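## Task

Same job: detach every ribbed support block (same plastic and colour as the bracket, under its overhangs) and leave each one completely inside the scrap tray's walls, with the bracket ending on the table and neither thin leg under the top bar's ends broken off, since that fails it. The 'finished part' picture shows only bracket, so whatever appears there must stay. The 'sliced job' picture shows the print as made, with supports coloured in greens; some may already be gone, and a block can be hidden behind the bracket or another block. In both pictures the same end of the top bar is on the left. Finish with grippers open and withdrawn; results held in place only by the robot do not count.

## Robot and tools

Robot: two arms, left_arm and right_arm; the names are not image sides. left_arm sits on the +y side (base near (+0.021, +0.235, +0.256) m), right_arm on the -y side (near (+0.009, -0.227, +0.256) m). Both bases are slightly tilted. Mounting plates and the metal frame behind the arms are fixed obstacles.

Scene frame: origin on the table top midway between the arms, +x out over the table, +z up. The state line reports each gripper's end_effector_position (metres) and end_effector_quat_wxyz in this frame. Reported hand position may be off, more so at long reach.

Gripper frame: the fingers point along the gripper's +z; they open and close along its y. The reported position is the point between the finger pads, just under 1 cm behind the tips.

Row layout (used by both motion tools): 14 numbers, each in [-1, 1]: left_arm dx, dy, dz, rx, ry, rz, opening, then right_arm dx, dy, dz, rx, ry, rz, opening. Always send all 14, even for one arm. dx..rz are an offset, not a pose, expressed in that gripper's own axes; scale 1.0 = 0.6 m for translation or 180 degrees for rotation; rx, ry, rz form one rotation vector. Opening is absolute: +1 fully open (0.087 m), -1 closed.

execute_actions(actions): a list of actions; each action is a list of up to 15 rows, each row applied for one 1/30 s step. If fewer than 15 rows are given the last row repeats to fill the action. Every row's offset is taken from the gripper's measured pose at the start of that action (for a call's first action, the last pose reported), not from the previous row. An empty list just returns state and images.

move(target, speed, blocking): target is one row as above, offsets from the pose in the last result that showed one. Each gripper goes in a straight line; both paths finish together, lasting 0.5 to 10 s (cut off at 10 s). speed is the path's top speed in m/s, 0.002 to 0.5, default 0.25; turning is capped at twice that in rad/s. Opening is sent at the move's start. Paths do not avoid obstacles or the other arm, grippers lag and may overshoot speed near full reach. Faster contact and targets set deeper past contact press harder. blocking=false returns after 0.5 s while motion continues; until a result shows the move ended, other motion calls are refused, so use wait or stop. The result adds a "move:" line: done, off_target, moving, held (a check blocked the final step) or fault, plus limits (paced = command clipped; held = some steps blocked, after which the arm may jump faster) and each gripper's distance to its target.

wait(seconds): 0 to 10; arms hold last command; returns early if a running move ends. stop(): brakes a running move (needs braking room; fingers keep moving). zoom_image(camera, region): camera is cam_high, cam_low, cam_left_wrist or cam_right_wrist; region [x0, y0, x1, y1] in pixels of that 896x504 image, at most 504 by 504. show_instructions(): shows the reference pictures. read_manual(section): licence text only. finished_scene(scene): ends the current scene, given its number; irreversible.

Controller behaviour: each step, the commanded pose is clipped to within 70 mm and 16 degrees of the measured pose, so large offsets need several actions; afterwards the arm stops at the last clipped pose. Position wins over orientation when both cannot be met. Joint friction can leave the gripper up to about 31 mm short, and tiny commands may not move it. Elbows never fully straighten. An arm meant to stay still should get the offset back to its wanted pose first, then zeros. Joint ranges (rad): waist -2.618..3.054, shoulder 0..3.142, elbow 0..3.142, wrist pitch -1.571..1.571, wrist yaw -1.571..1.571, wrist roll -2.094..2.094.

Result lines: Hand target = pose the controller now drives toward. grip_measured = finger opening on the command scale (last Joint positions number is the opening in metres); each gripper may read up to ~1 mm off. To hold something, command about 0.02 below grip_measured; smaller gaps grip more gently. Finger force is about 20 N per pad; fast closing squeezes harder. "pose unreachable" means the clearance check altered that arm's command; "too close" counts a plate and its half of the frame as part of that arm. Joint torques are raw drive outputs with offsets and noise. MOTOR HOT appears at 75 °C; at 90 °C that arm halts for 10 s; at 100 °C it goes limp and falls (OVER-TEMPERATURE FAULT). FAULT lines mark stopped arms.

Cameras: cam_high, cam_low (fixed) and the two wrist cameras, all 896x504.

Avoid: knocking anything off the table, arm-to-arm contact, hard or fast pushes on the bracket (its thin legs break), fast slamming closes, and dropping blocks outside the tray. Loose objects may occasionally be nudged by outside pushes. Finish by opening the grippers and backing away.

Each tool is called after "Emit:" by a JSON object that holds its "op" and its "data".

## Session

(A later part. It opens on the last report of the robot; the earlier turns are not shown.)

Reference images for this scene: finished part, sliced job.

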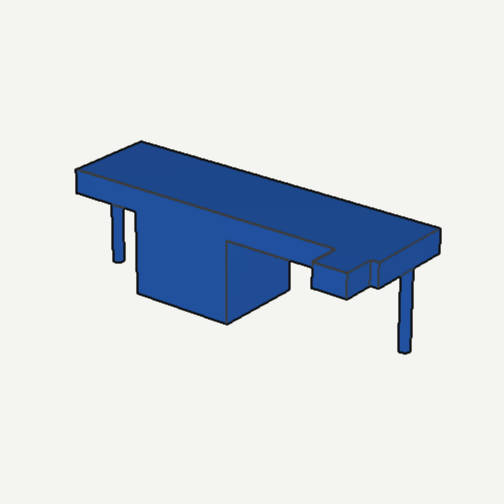

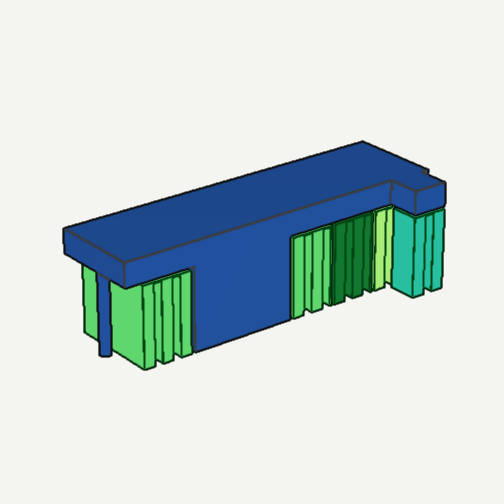

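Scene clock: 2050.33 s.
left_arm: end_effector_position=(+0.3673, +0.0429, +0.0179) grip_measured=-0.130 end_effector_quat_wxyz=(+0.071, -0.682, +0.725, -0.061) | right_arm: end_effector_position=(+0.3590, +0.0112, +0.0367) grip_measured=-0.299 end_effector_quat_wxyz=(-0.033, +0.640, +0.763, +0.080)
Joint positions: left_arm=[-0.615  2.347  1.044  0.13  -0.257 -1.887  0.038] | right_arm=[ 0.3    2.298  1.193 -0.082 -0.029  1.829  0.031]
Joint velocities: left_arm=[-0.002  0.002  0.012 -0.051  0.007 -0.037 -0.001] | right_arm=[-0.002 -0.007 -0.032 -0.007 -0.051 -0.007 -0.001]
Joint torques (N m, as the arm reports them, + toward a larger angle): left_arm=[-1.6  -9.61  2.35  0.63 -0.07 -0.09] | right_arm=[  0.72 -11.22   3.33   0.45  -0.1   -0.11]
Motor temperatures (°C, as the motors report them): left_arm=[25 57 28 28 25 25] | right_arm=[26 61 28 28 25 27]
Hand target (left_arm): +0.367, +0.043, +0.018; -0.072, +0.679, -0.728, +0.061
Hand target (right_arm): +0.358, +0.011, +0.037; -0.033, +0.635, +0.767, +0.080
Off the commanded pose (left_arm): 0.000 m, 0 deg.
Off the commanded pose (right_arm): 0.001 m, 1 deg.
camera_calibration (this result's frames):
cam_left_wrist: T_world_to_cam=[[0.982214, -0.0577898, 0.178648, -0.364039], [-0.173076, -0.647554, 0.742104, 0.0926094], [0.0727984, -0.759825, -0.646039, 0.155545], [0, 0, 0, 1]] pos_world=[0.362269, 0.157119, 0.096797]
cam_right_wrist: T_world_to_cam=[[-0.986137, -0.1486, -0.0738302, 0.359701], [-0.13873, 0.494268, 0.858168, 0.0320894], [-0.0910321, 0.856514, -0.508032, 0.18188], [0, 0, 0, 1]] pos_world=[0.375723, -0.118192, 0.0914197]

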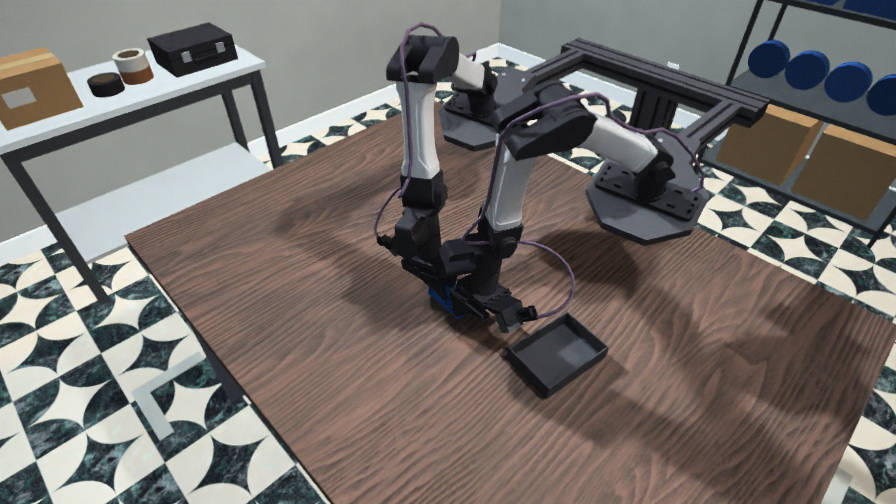

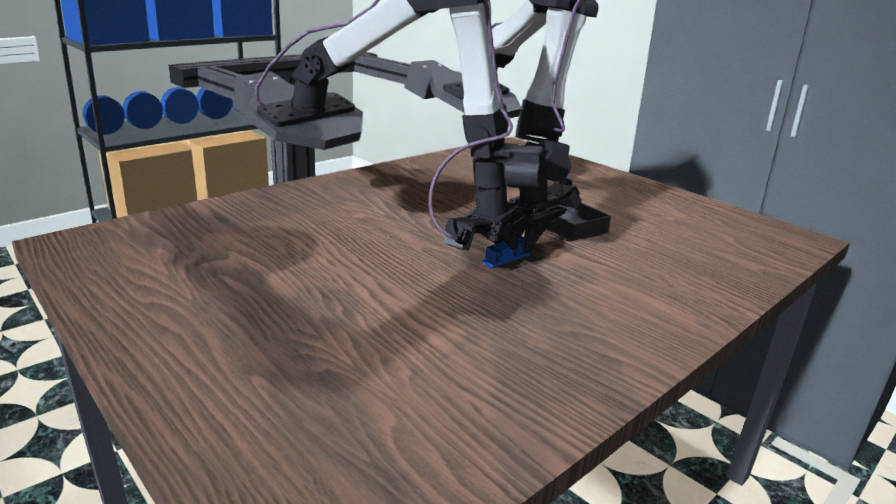

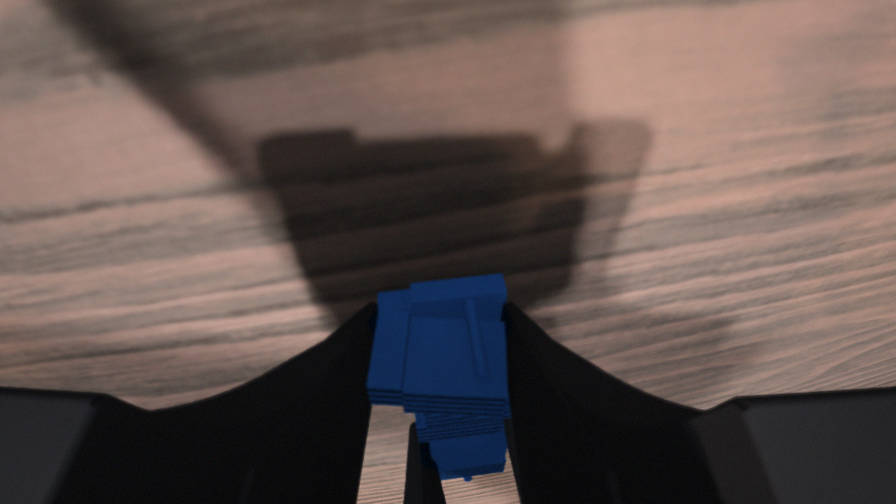

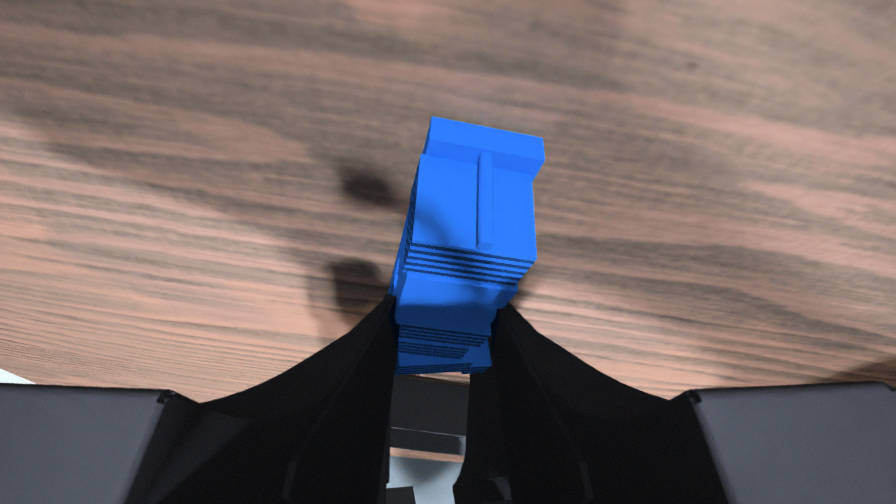

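Emit:
{"op": "execute_actions", "data": {"actions": [[[0,0,0,0,0,0,-0.125,0,0,0,0,0,0,-0.293],[0,0,0,0,0,0,-0.12,0,0,0,0,0,0,-0.286],[0,0,0,0,0,0,-0.114,0,0,0,0,0,0,-0.279],[0,0,0,0,0,0,-0.108,0,0,0,0,0,0,-0.272],[0,0,0,0,0,0,-0.102,0,0,0,0,0,0,-0.265],[0,0,0,0,0,0,-0.096,0,0,0,0,0,0,-0.258],[0,0,0,0,0,0,-0.09,0,0,0,0,0,0,-0.25],[0,0,0,0,0,0,-0.084,0,0,0,0,0,0,-0.243],[0,0,0,0,0,0,-0.078,0,0,0,0,0,0,-0.236],[0,0,0,0,0,0,-0.072,0,0,0,0,0,0,-0.229],[0,0,0,0,0,0,-0.066,0,0,0,0,0,0,-0.222],[0,0,0,0,0,0,-0.06,0,0,0,0,0,0,-0.215],[0,0,0,0,0,0,-0.055,0,0,0,0,0,0,-0.208],[0,0,0,0,0,0,-0.05,0,0,0,0,0,0,-0.2],[0,0,0,0,0,0,-0.05,0,0,0,0,0,0,-0.2]]]}}

Scene clock: 2085.43 s.
left_arm: end_effector_position=(+0.3673, +0.0429, +0.0179) grip_measured=-0.051 end_effector_quat_wxyz=(+0.071, -0.682, +0.725, -0.061) | right_arm: end_effector_position=(+0.3590, +0.0112, +0.0367) grip_measured=-0.201 end_effector_quat_wxyz=(-0.033, +0.640, +0.763, +0.080)
Joint positions: left_arm=[-0.615  2.347  1.044  0.13  -0.257 -1.887  0.042] | right_arm=[ 0.3    2.298  1.193 -0.082 -0.029  1.829  0.035]
Joint velocities: left_arm=[ 0.002  0.002 -0.007 -0.051 -0.007  0.037  0.001] | right_arm=[ 0.012  0.007 -0.002 -0.037 -0.007 -0.066  0.002]
Joint torques (N m, as the arm reports them, + toward a larger angle): left_arm=[-1.59 -9.58  2.26  0.62 -0.08 -0.14] | right_arm=[  0.66 -11.27   3.21   0.47  -0.08  -0.01]
Motor temperatures (°C, as the motors report them): left_arm=[25 57 28 28 25 25] | right_arm=[26 61 27 28 25 27]
Hand target (left_arm): +0.367, +0.043, +0.018; -0.071, +0.682, -0.725, +0.061
Hand target (right_arm): +0.359, +0.011, +0.037; -0.033, +0.640, +0.763, +0.080
Off the commanded pose (left_arm): 0.000 m, 0 deg.
Off the commanded pose (right_arm): 0.000 m, 0 deg.
camera_calibration (this result's frames):
cam_left_wrist: T_world_to_cam=[[0.982214, -0.0577898, 0.178648, -0.364039], [-0.173076, -0.647554, 0.742104, 0.0926094], [0.0727984, -0.759825, -0.646039, 0.155545], [0, 0, 0, 1]] pos_world=[0.362269, 0.157119, 0.096797]
cam_right_wrist: T_world_to_cam=[[-0.986137, -0.1486, -0.0738302, 0.359701], [-0.13873, 0.494268, 0.858168, 0.0320894], [-0.0910321, 0.856514, -0.508032, 0.18188], [0, 0, 0, 1]] pos_world=[0.375723, -0.118192, 0.0914197]

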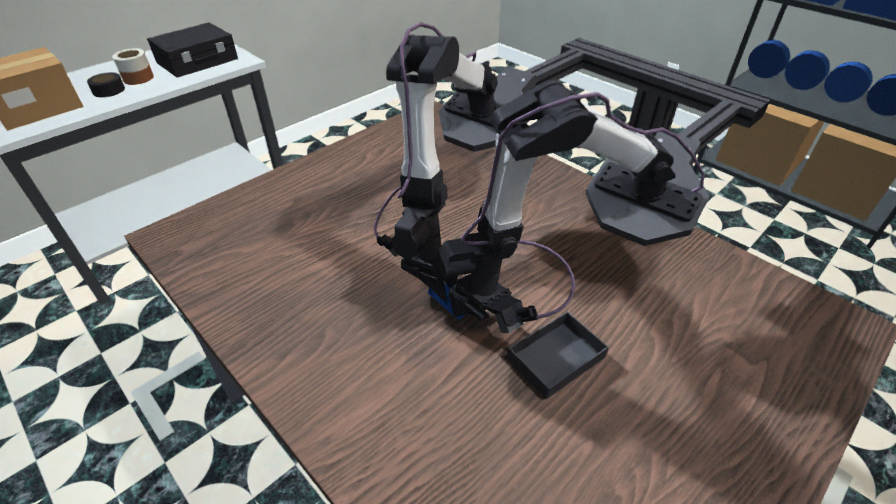

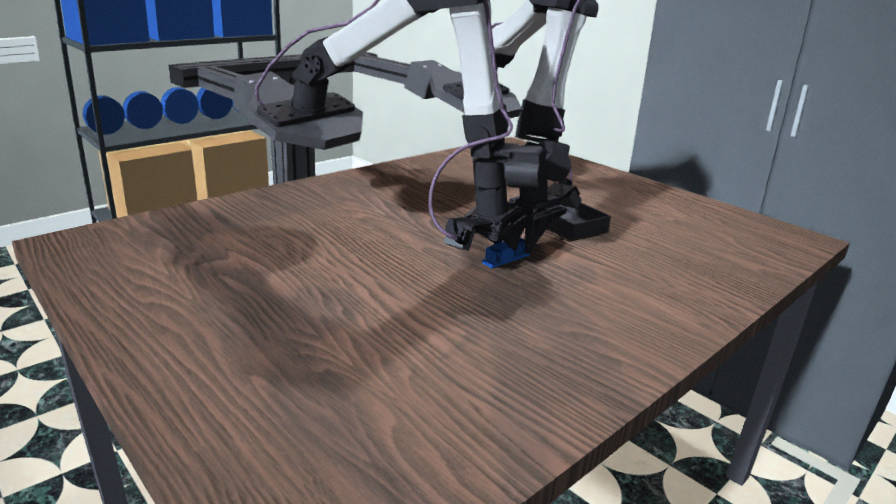

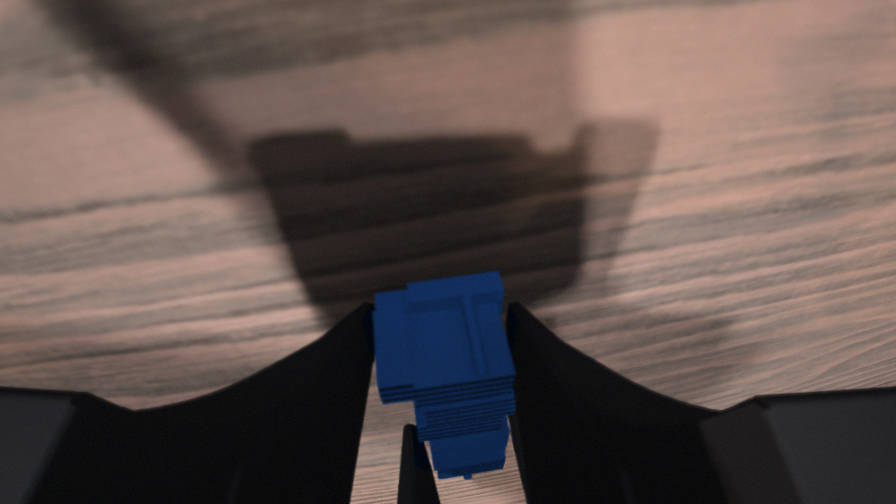

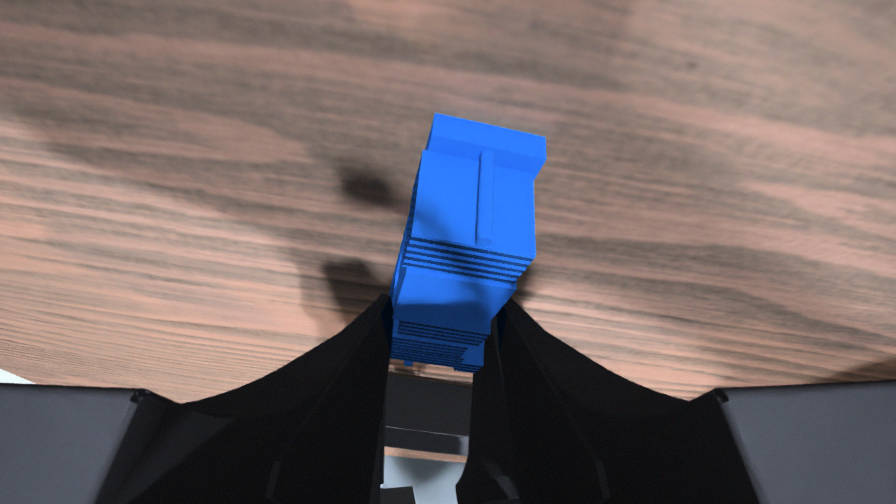

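Emit:
{"op": "zoom_image", "data": {"camera": "cam_left_wrist", "region": [320, 250, 580, 504]}}

Emit:
{"op": "zoom_image", "data": {"camera": "cam_right_wrist", "region": [330, 100, 610, 400]}}

Region (320, 250, 580, 504) of cam_left_wrist's 896x504 image, scaled by 1.938, with more detail than that image has; it fills the top 492 rows of this view, and the rest is white.

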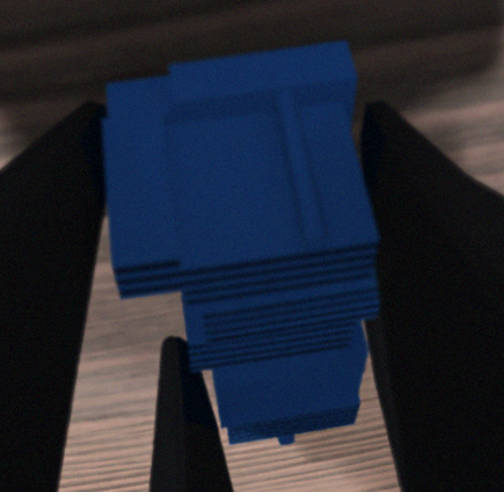

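Region (330, 100, 610, 400) of cam_right_wrist's 896x504 image, scaled by 1.680, with more detail than that image has; it fills the left 470 columns of this view, and the rest is white.

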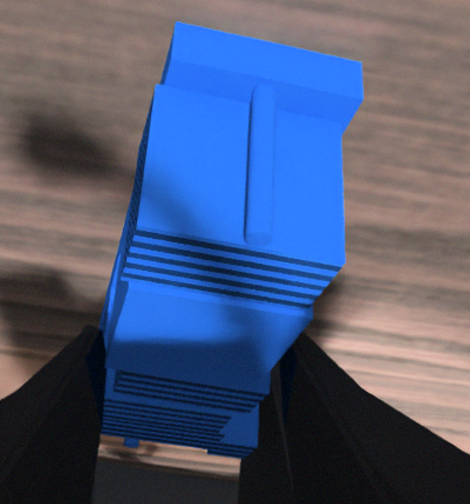

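Emit:
{"op": "execute_actions", "data": {"actions": [[[0.0001,-0.0004,-0.001,0,0,0,-0.05,0,0,0,0,0,0,-0.2],[0.0002,-0.0007,-0.002,0,0,0,-0.05,0,0,0,0,0,0,-0.2],[0.0003,-0.0011,-0.003,0,0,0,-0.05,0,0,0,0,0,0,-0.2],[0.0003,-0.0015,-0.004,0,0,0,-0.05,0,0,0,0,0,0,-0.2],[0.0004,-0.0019,-0.005,0,0,0,-0.05,0,0,0,0,0,0,-0.2],[0.0005,-0.0022,-0.006,0,0,0,-0.05,0,0,0,0,0,0,-0.2],[0.0006,-0.0026,-0.007,0,0,0,-0.05,0,0,0,0,0,0,-0.2],[0.0007,-0.003,-0.008,0,0,0,-0.05,0,0,0,0,0,0,-0.2],[0.0008,-0.0033,-0.009,0,0,0,-0.05,0,0,0,0,0,0,-0.2],[0.0008,-0.0037,-0.01,0,0,0,-0.05,0,0,0,0,0,0,-0.2],[0.0009,-0.0041,-0.011,0,0,0,-0.05,0,0,0,0,0,0,-0.2],[0.001,-0.0045,-0.012,0,0,0,-0.05,0,0,0,0,0,0,-0.2],[0.0011,-0.0049,-0.013,0,0,0,-0.05,0,0,0,0,0,0,-0.2],[0.0012,-0.0053,-0.0143,0,0,0,-0.05,0,0,0,0,0,0,-0.2],[0.0012,-0.0053,-0.0143,0,0,0,-0.05,0,0,0,0,0,0,-0.2]]]}}

Emit:
{"op": "wait", "data": {"seconds": 0.5}}

Scene clock: 2094.83 s.
left_arm: end_effector_position=(+0.3697, +0.0425, +0.0212) grip_measured=-0.050 end_effector_quat_wxyz=(+0.072, -0.682, +0.725, -0.064) | right_arm: end_effector_position=(+0.3590, +0.0112, +0.0367) grip_measured=-0.200 end_effector_quat_wxyz=(-0.033, +0.640, +0.763, +0.080)
Joint positions: left_arm=[-0.615  2.336  1.044  0.125 -0.257 -1.887  0.042] | right_arm=[ 0.3    2.298  1.193 -0.082 -0.029  1.829  0.035]
Joint velocities: left_arm=[-0.002 -0.12   0.002 -0.007 -0.007 -0.037  0.001] | right_arm=[-0.002 -0.012  0.017 -0.037  0.051 -0.022  0.   ]
Joint torques (N m, as the arm reports them, + toward a larger angle): left_arm=[ -2.12 -10.52   2.03   0.46  -0.13  -0.22] | right_arm=[  0.78 -11.26   3.25   0.49  -0.08   0.04]
Motor temperatures (°C, as the motors report them): left_arm=[25 57 28 28 25 25] | right_arm=[26 61 27 28 25 27]
Hand target (left_arm): +0.369, +0.042, +0.027; -0.071, +0.682, -0.725, +0.062
Hand target (right_arm): +0.359, +0.011, +0.037; -0.033, +0.640, +0.763, +0.080
Off the commanded pose (left_arm): 0.006 m, 0 deg.
Off the commanded pose (right_arm): 0.000 m, 0 deg.
camera_calibration (this result's frames):
cam_left_wrist: T_world_to_cam=[[0.981397, -0.0564875, 0.183492, -0.36689], [-0.176042, -0.646139, 0.742639, 0.0912746], [0.0766114, -0.761126, -0.644063, 0.155852], [0, 0, 0, 1]] pos_world=[0.364192, 0.156874, 0.0999156]
cam_right_wrist: T_world_to_cam=[[-0.986137, -0.1486, -0.0738302, 0.359701], [-0.13873, 0.494268, 0.858168, 0.0320894], [-0.0910321, 0.856514, -0.508032, 0.18188], [0, 0, 0, 1]] pos_world=[0.375723, -0.118192, 0.0914197]

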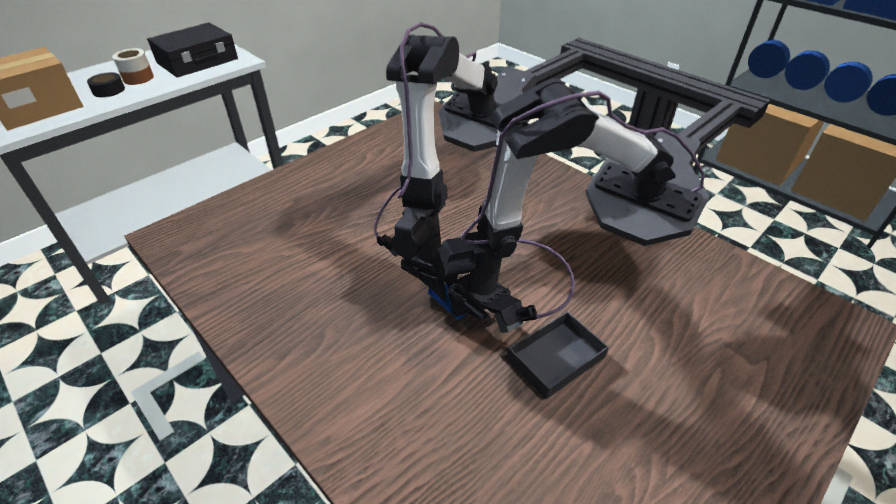

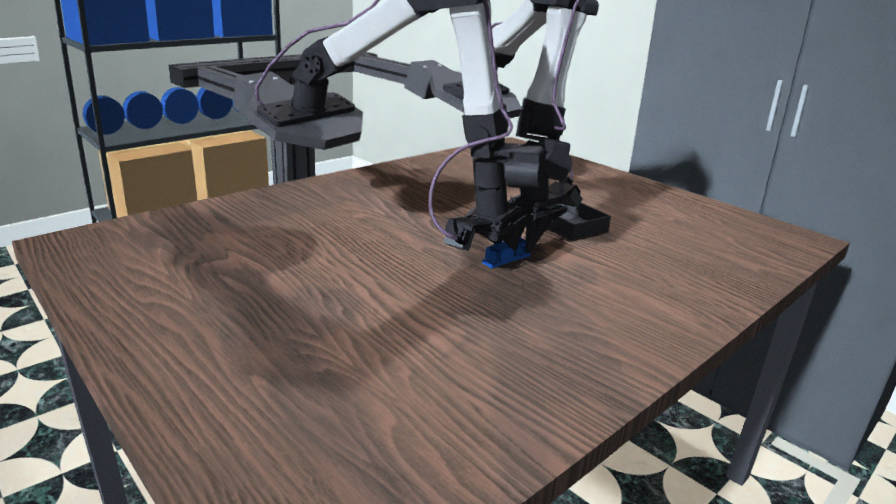

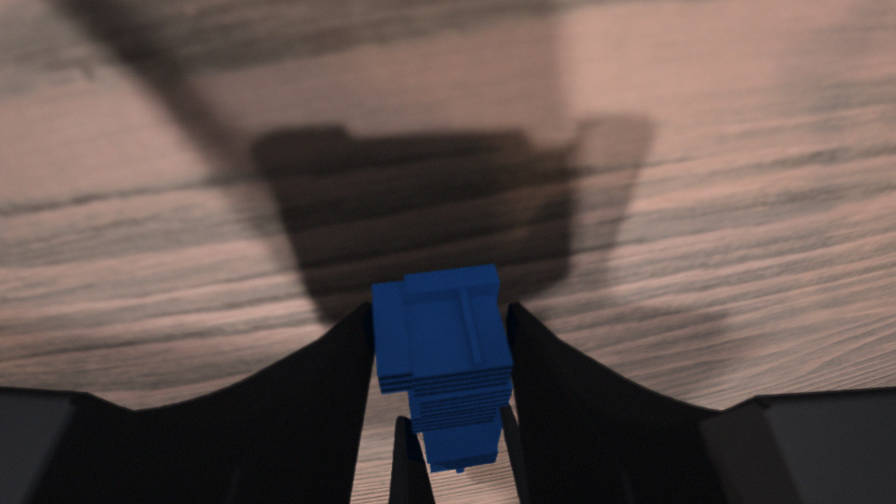

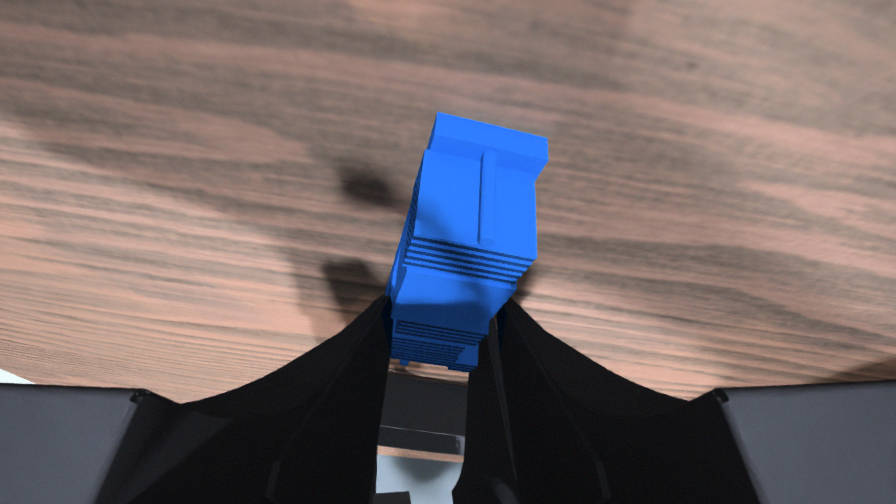

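Scene clock: 2095.33 s.
left_arm: end_effector_position=(+0.3724, +0.0419, +0.0241) grip_measured=-0.050 end_effector_quat_wxyz=(+0.074, -0.682, +0.724, -0.067) | right_arm: end_effector_position=(+0.3590, +0.0112, +0.0367) grip_measured=-0.200 end_effector_quat_wxyz=(-0.033, +0.640, +0.763, +0.080)
Joint positions: left_arm=[-0.615  2.328  1.044  0.124 -0.257 -1.887  0.042] | right_arm=[ 0.3    2.298  1.193 -0.082 -0.029  1.829  0.035]
Joint velocities: left_arm=[-0.002 -0.012 -0.007 -0.022 -0.095 -0.051 -0.   ] | right_arm=[-0.002 -0.012  0.007 -0.037  0.007 -0.022 -0.   ]
Joint torques (N m, as the arm reports them, + toward a larger angle): left_arm=[ -2.03 -10.48   2.14   0.46  -0.13  -0.21] | right_arm=[  0.72 -11.2    3.23   0.45  -0.09   0.02]
Motor temperatures (°C, as the motors report them): left_arm=[25 57 28 28 25 25] | right_arm=[26 61 27 28 25 27]
Hand target (left_arm): +0.369, +0.042, +0.027; -0.071, +0.682, -0.725, +0.061
Hand target (right_arm): +0.359, +0.011, +0.037; -0.033, +0.640, +0.763, +0.080
Off the commanded pose (left_arm): 0.005 m, 1 deg.
Off the commanded pose (right_arm): 0.000 m, 0 deg.
wait: 0.50 s; at rest by 0.23 s
camera_calibration (this result's frames):
cam_left_wrist: T_world_to_cam=[[0.980187, -0.0546107, 0.190399, -0.369859], [-0.180286, -0.644121, 0.743374, 0.0906871], [0.0820441, -0.762972, -0.641204, 0.155015], [0, 0, 0, 1]] pos_world=[0.366162, 0.156487, 0.102403]
cam_right_wrist: T_world_to_cam=[[-0.986137, -0.1486, -0.0738302, 0.359701], [-0.13873, 0.494268, 0.858168, 0.0320894], [-0.0910321, 0.856514, -0.508032, 0.18188], [0, 0, 0, 1]] pos_world=[0.375723, -0.118192, 0.0914197]

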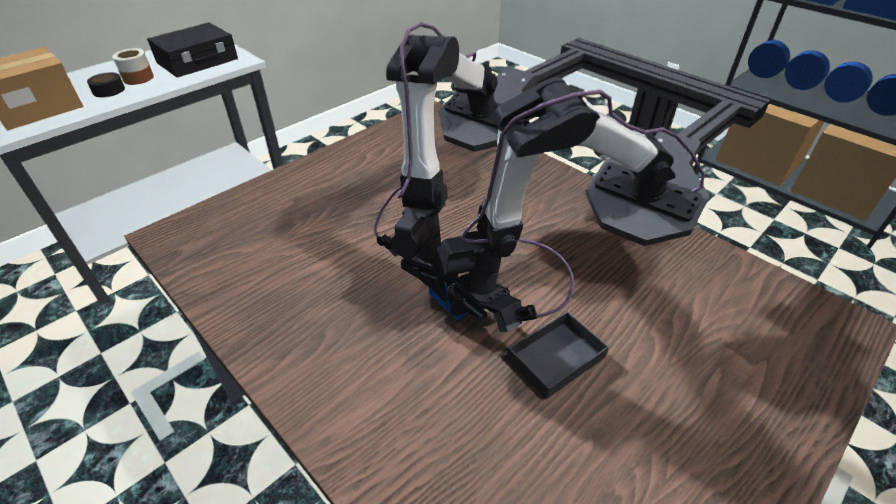

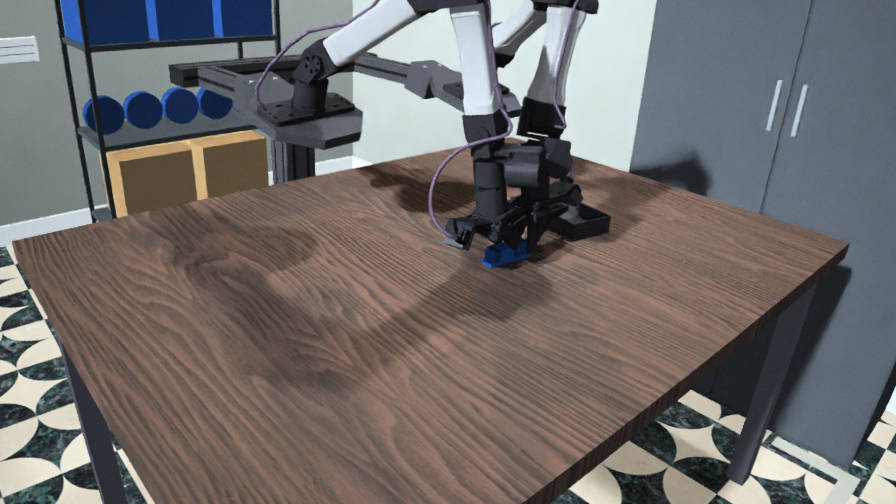

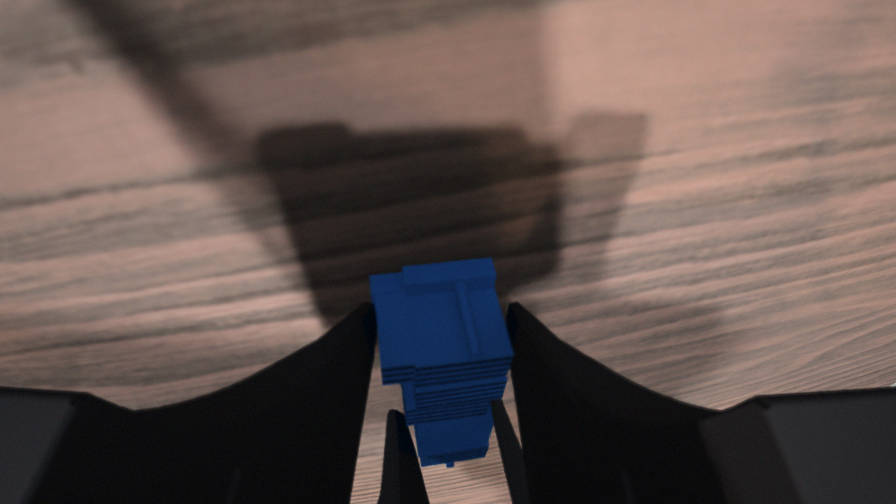

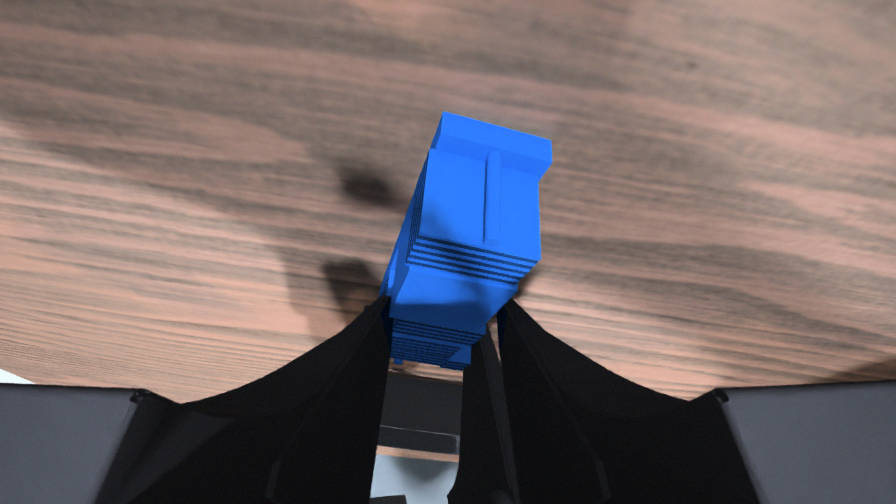

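Emit:
{"op": "zoom_image", "data": {"camera": "cam_left_wrist", "region": [320, 240, 580, 490]}}

Region (320, 240, 580, 490) of cam_left_wrist's 896x504 image, scaled by 1.938, with more detail than that image has; it fills the top 485 rows of this view, and the rest is white.

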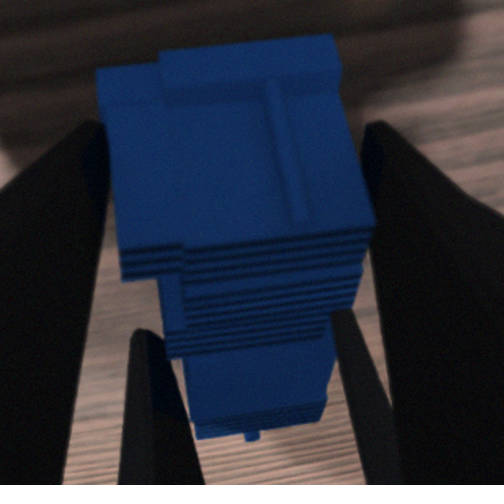

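Emit:
{"op": "execute_actions", "data": {"actions": [[[0,0,0,0,0,0,-0.058,0,0,0,0,0,0,-0.2],[0,0,0,0,0,0,-0.066,0,0,0,0,0,0,-0.2],[0,0,0,0,0,0,-0.074,0,0,0,0,0,0,-0.2],[0,0,0,0,0,0,-0.082,0,0,0,0,0,0,-0.2],[0,0,0,0,0,0,-0.09,0,0,0,0,0,0,-0.2],[0,0,0,0,0,0,-0.098,0,0,0,0,0,0,-0.2],[0,0,0,0,0,0,-0.106,0,0,0,0,0,0,-0.2],[0,0,0,0,0,0,-0.114,0,0,0,0,0,0,-0.2],[0,0,0,0,0,0,-0.122,0,0,0,0,0,0,-0.2],[0,0,0,0,0,0,-0.13,0,0,0,0,0,0,-0.2],[0,0,0,0,0,0,-0.138,0,0,0,0,0,0,-0.2],[0,0,0,0,0,0,-0.146,0,0,0,0,0,0,-0.2],[0,0,0,0,0,0,-0.154,0,0,0,0,0,0,-0.2],[0,0,0,0,0,0,-0.16,0,0,0,0,0,0,-0.2],[0,0,0,0,0,0,-0.16,0,0,0,0,0,0,-0.2]],[[0,0,0,0,0,0,-0.16,0,0,0,0,0,0,-0.2]]]}}

Emit:
{"op": "zoom_image", "data": {"camera": "cam_left_wrist", "region": [320, 240, 580, 490]}}

Scene clock: 2107.13 s.
left_arm: end_effector_position=(+0.3724, +0.0419, +0.0241) grip_measured=-0.142 end_effector_quat_wxyz=(+0.074, -0.682, +0.724, -0.067) | right_arm: end_effector_position=(+0.3590, +0.0112, +0.0367) grip_measured=-0.200 end_effector_quat_wxyz=(-0.033, +0.640, +0.763, +0.080)
Joint positions: left_arm=[-0.615  2.328  1.044  0.124 -0.257 -1.887  0.038] | right_arm=[ 0.3    2.298  1.193 -0.082 -0.029  1.829  0.035]
Joint velocities: left_arm=[ 0.012 -0.017 -0.017 -0.007  0.022  0.022 -0.   ] | right_arm=[ 0.002  0.002 -0.012 -0.007  0.037 -0.007 -0.001]
Joint torques (N m, as the arm reports them, + toward a larger angle): left_arm=[-1.64 -9.7   2.4   0.64 -0.1  -0.15] | right_arm=[  0.71 -11.31   3.28   0.49  -0.07   0.02]
Motor temperatures (°C, as the motors report them): left_arm=[25 58 28 27 25 25] | right_arm=[26 61 27 28 25 27]
Hand target (left_arm): +0.372, +0.042, +0.024; -0.074, +0.682, -0.724, +0.067
Hand target (right_arm): +0.359, +0.011, +0.037; -0.033, +0.640, +0.763, +0.080
Off the commanded pose (left_arm): 0.000 m, 0 deg.
Off the commanded pose (right_arm): 0.000 m, 0 deg.
camera_calibration (this result's frames):
cam_left_wrist: T_world_to_cam=[[0.980187, -0.0546107, 0.190399, -0.369859], [-0.180286, -0.644121, 0.743374, 0.0906871], [0.0820441, -0.762972, -0.641204, 0.155015], [0, 0, 0, 1]] pos_world=[0.366162, 0.156487, 0.102403]
cam_right_wrist: T_world_to_cam=[[-0.986137, -0.1486, -0.0738302, 0.359701], [-0.13873, 0.494268, 0.858168, 0.0320894], [-0.0910321, 0.856514, -0.508032, 0.18188], [0, 0, 0, 1]] pos_world=[0.375723, -0.118192, 0.0914197]

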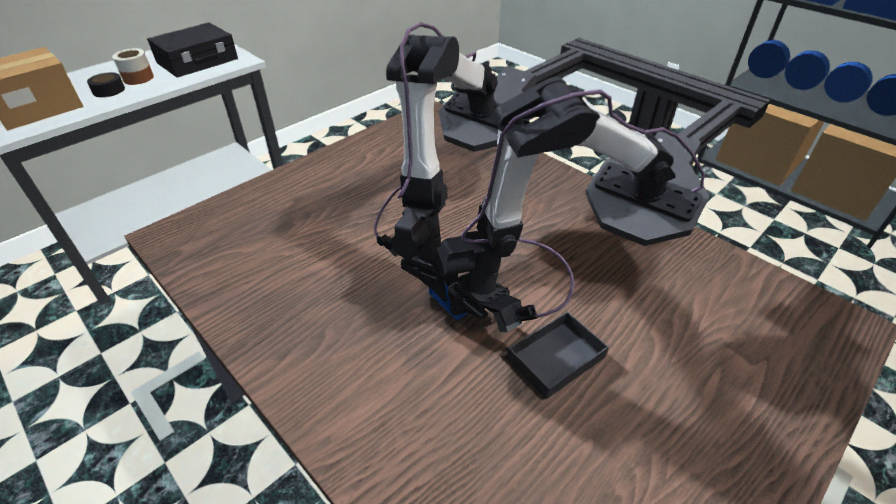

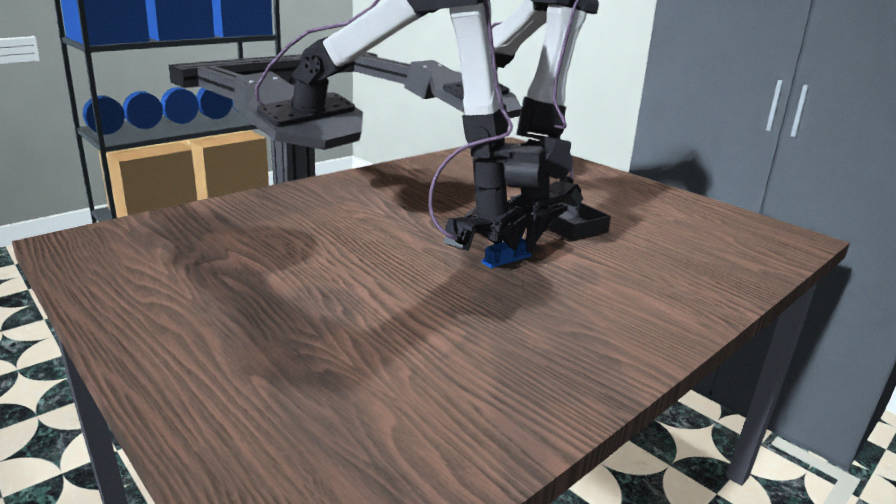

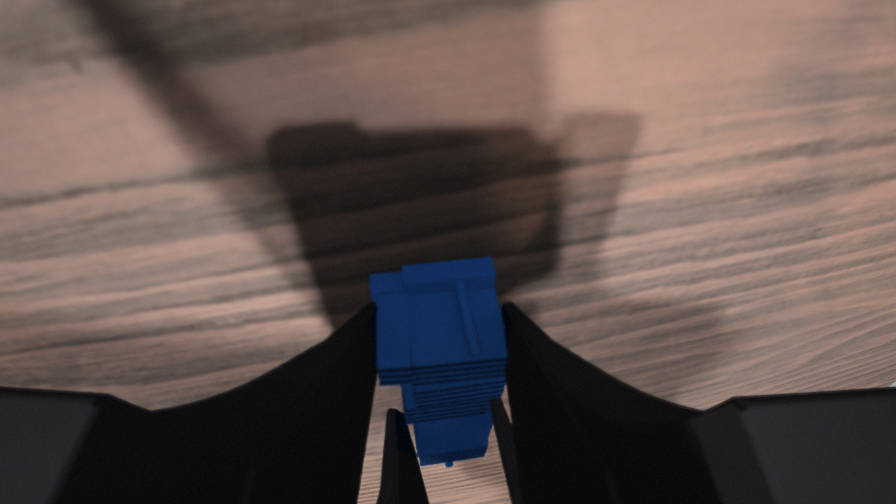

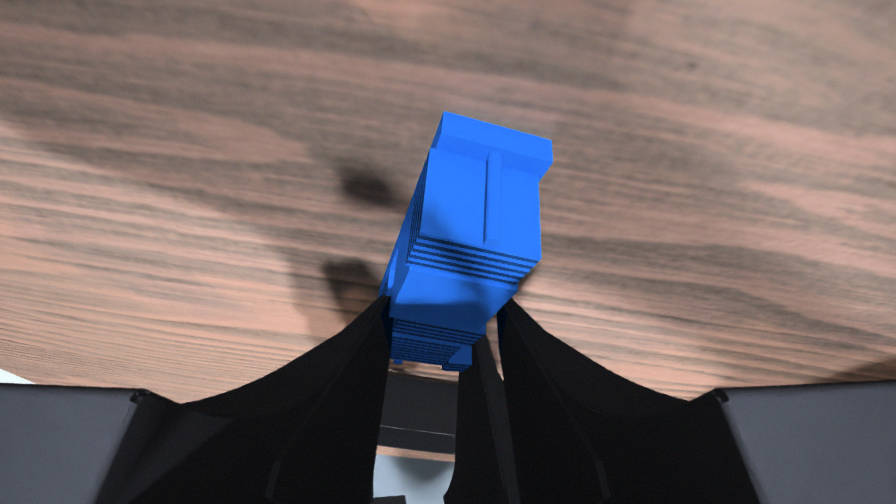

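Region (320, 240, 580, 490) of cam_left_wrist's 896x504 image, scaled by 1.938, with more detail than that image has; it fills the top 485 rows of this view, and the rest is white.

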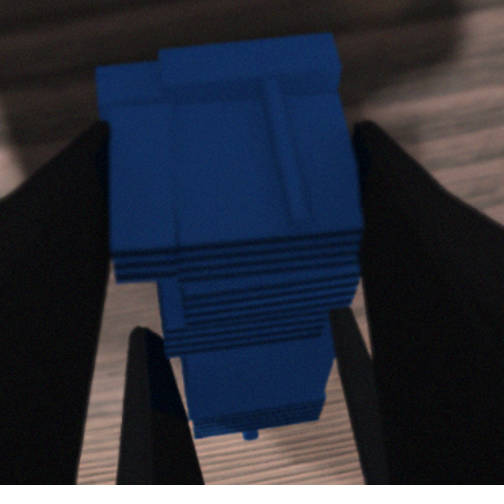

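Emit:
{"op": "move", "data": {"target": [0.0013,-0.0149,-0.0734,0,0,0,-0.16,0,0,0,0,0,0,-0.2], "speed": 0.02}}

Scene clock: 2116.73 s.
left_arm: end_effector_position=(+0.3867, +0.0375, +0.0696) grip_measured=-0.156 end_effector_quat_wxyz=(+0.079, -0.685, +0.720, -0.082) | right_arm: end_effector_position=(+0.3590, +0.0112, +0.0367) grip_measured=-0.200 end_effector_quat_wxyz=(-0.033, +0.640, +0.763, +0.080)
Joint positions: left_arm=[-0.631  2.179  1.027  0.021 -0.261 -1.905  0.037] | right_arm=[ 0.3    2.298  1.193 -0.082 -0.029  1.829  0.035]
Joint velocities: left_arm=[-0.007 -0.002  0.002  0.037  0.037 -0.007 -0.   ] | right_arm=[-0.017 -0.007 -0.017  0.051 -0.037 -0.022 -0.   ]
Joint torques (N m, as the arm reports them, + toward a larger angle): left_arm=[ -2.5  -10.43   1.21   0.52  -0.15  -0.23] | right_arm=[  0.69 -11.35   3.37   0.48  -0.1    0.03]
Motor temperatures (°C, as the motors report them): left_arm=[25 58 28 27 25 25] | right_arm=[26 61 27 28 25 27]
Hand target (left_arm): +0.373, +0.040, +0.069; -0.074, +0.683, -0.724, +0.067
Hand target (right_arm): +0.359, +0.011, +0.037; -0.033, +0.640, +0.763, +0.080
Off the commanded pose (left_arm): 0.015 m, 2 deg.
Off the commanded pose (right_arm): 0.000 m, 0 deg.
move: off_target (left_arm)
camera_calibration (this result's frames):
cam_left_wrist: T_world_to_cam=[[0.974613, -0.0436275, 0.219606, -0.39306], [-0.196938, -0.633656, 0.748128, 0.062343], [0.106516, -0.772384, -0.626161, 0.169425], [0, 0, 0, 1]] pos_world=[0.377312, 0.153217, 0.145765]
cam_right_wrist: T_world_to_cam=[[-0.986137, -0.1486, -0.0738302, 0.359701], [-0.13873, 0.494268, 0.858168, 0.0320894], [-0.0910321, 0.856514, -0.508032, 0.18188], [0, 0, 0, 1]] pos_world=[0.375723, -0.118192, 0.0914197]

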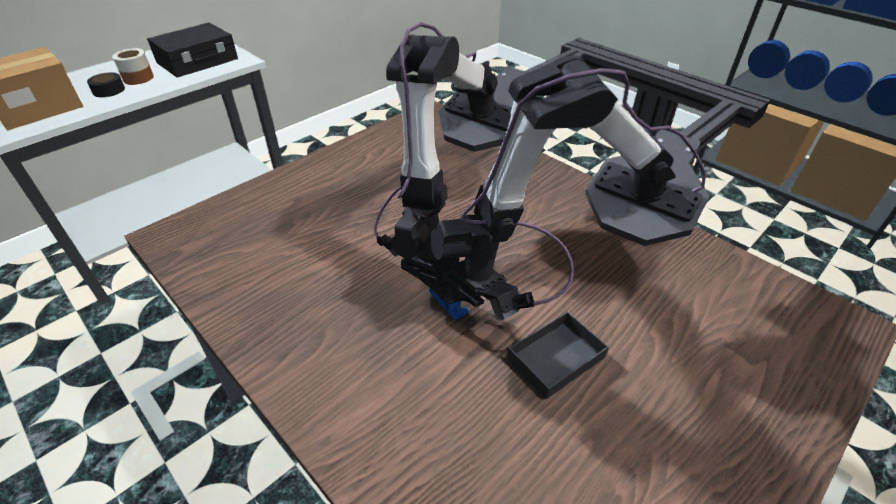

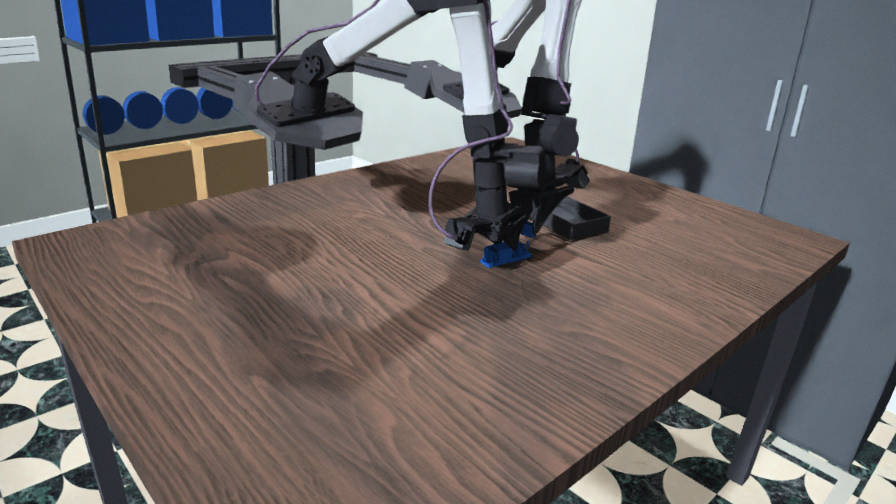

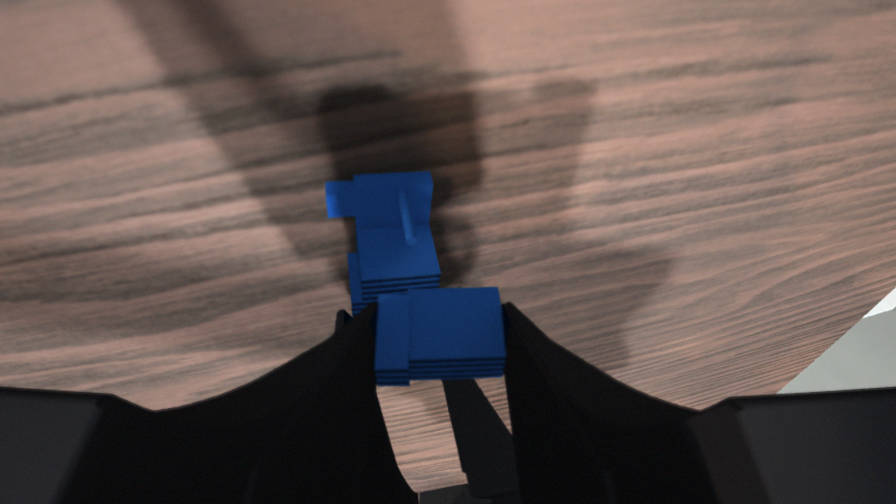

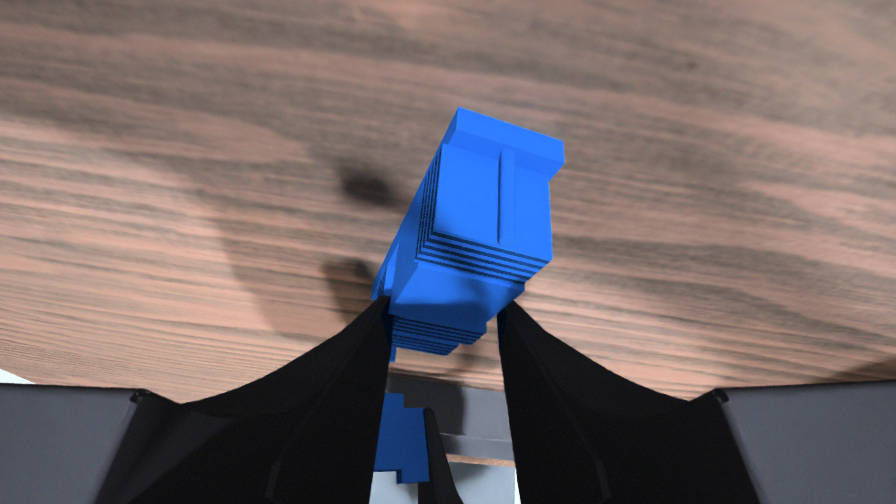

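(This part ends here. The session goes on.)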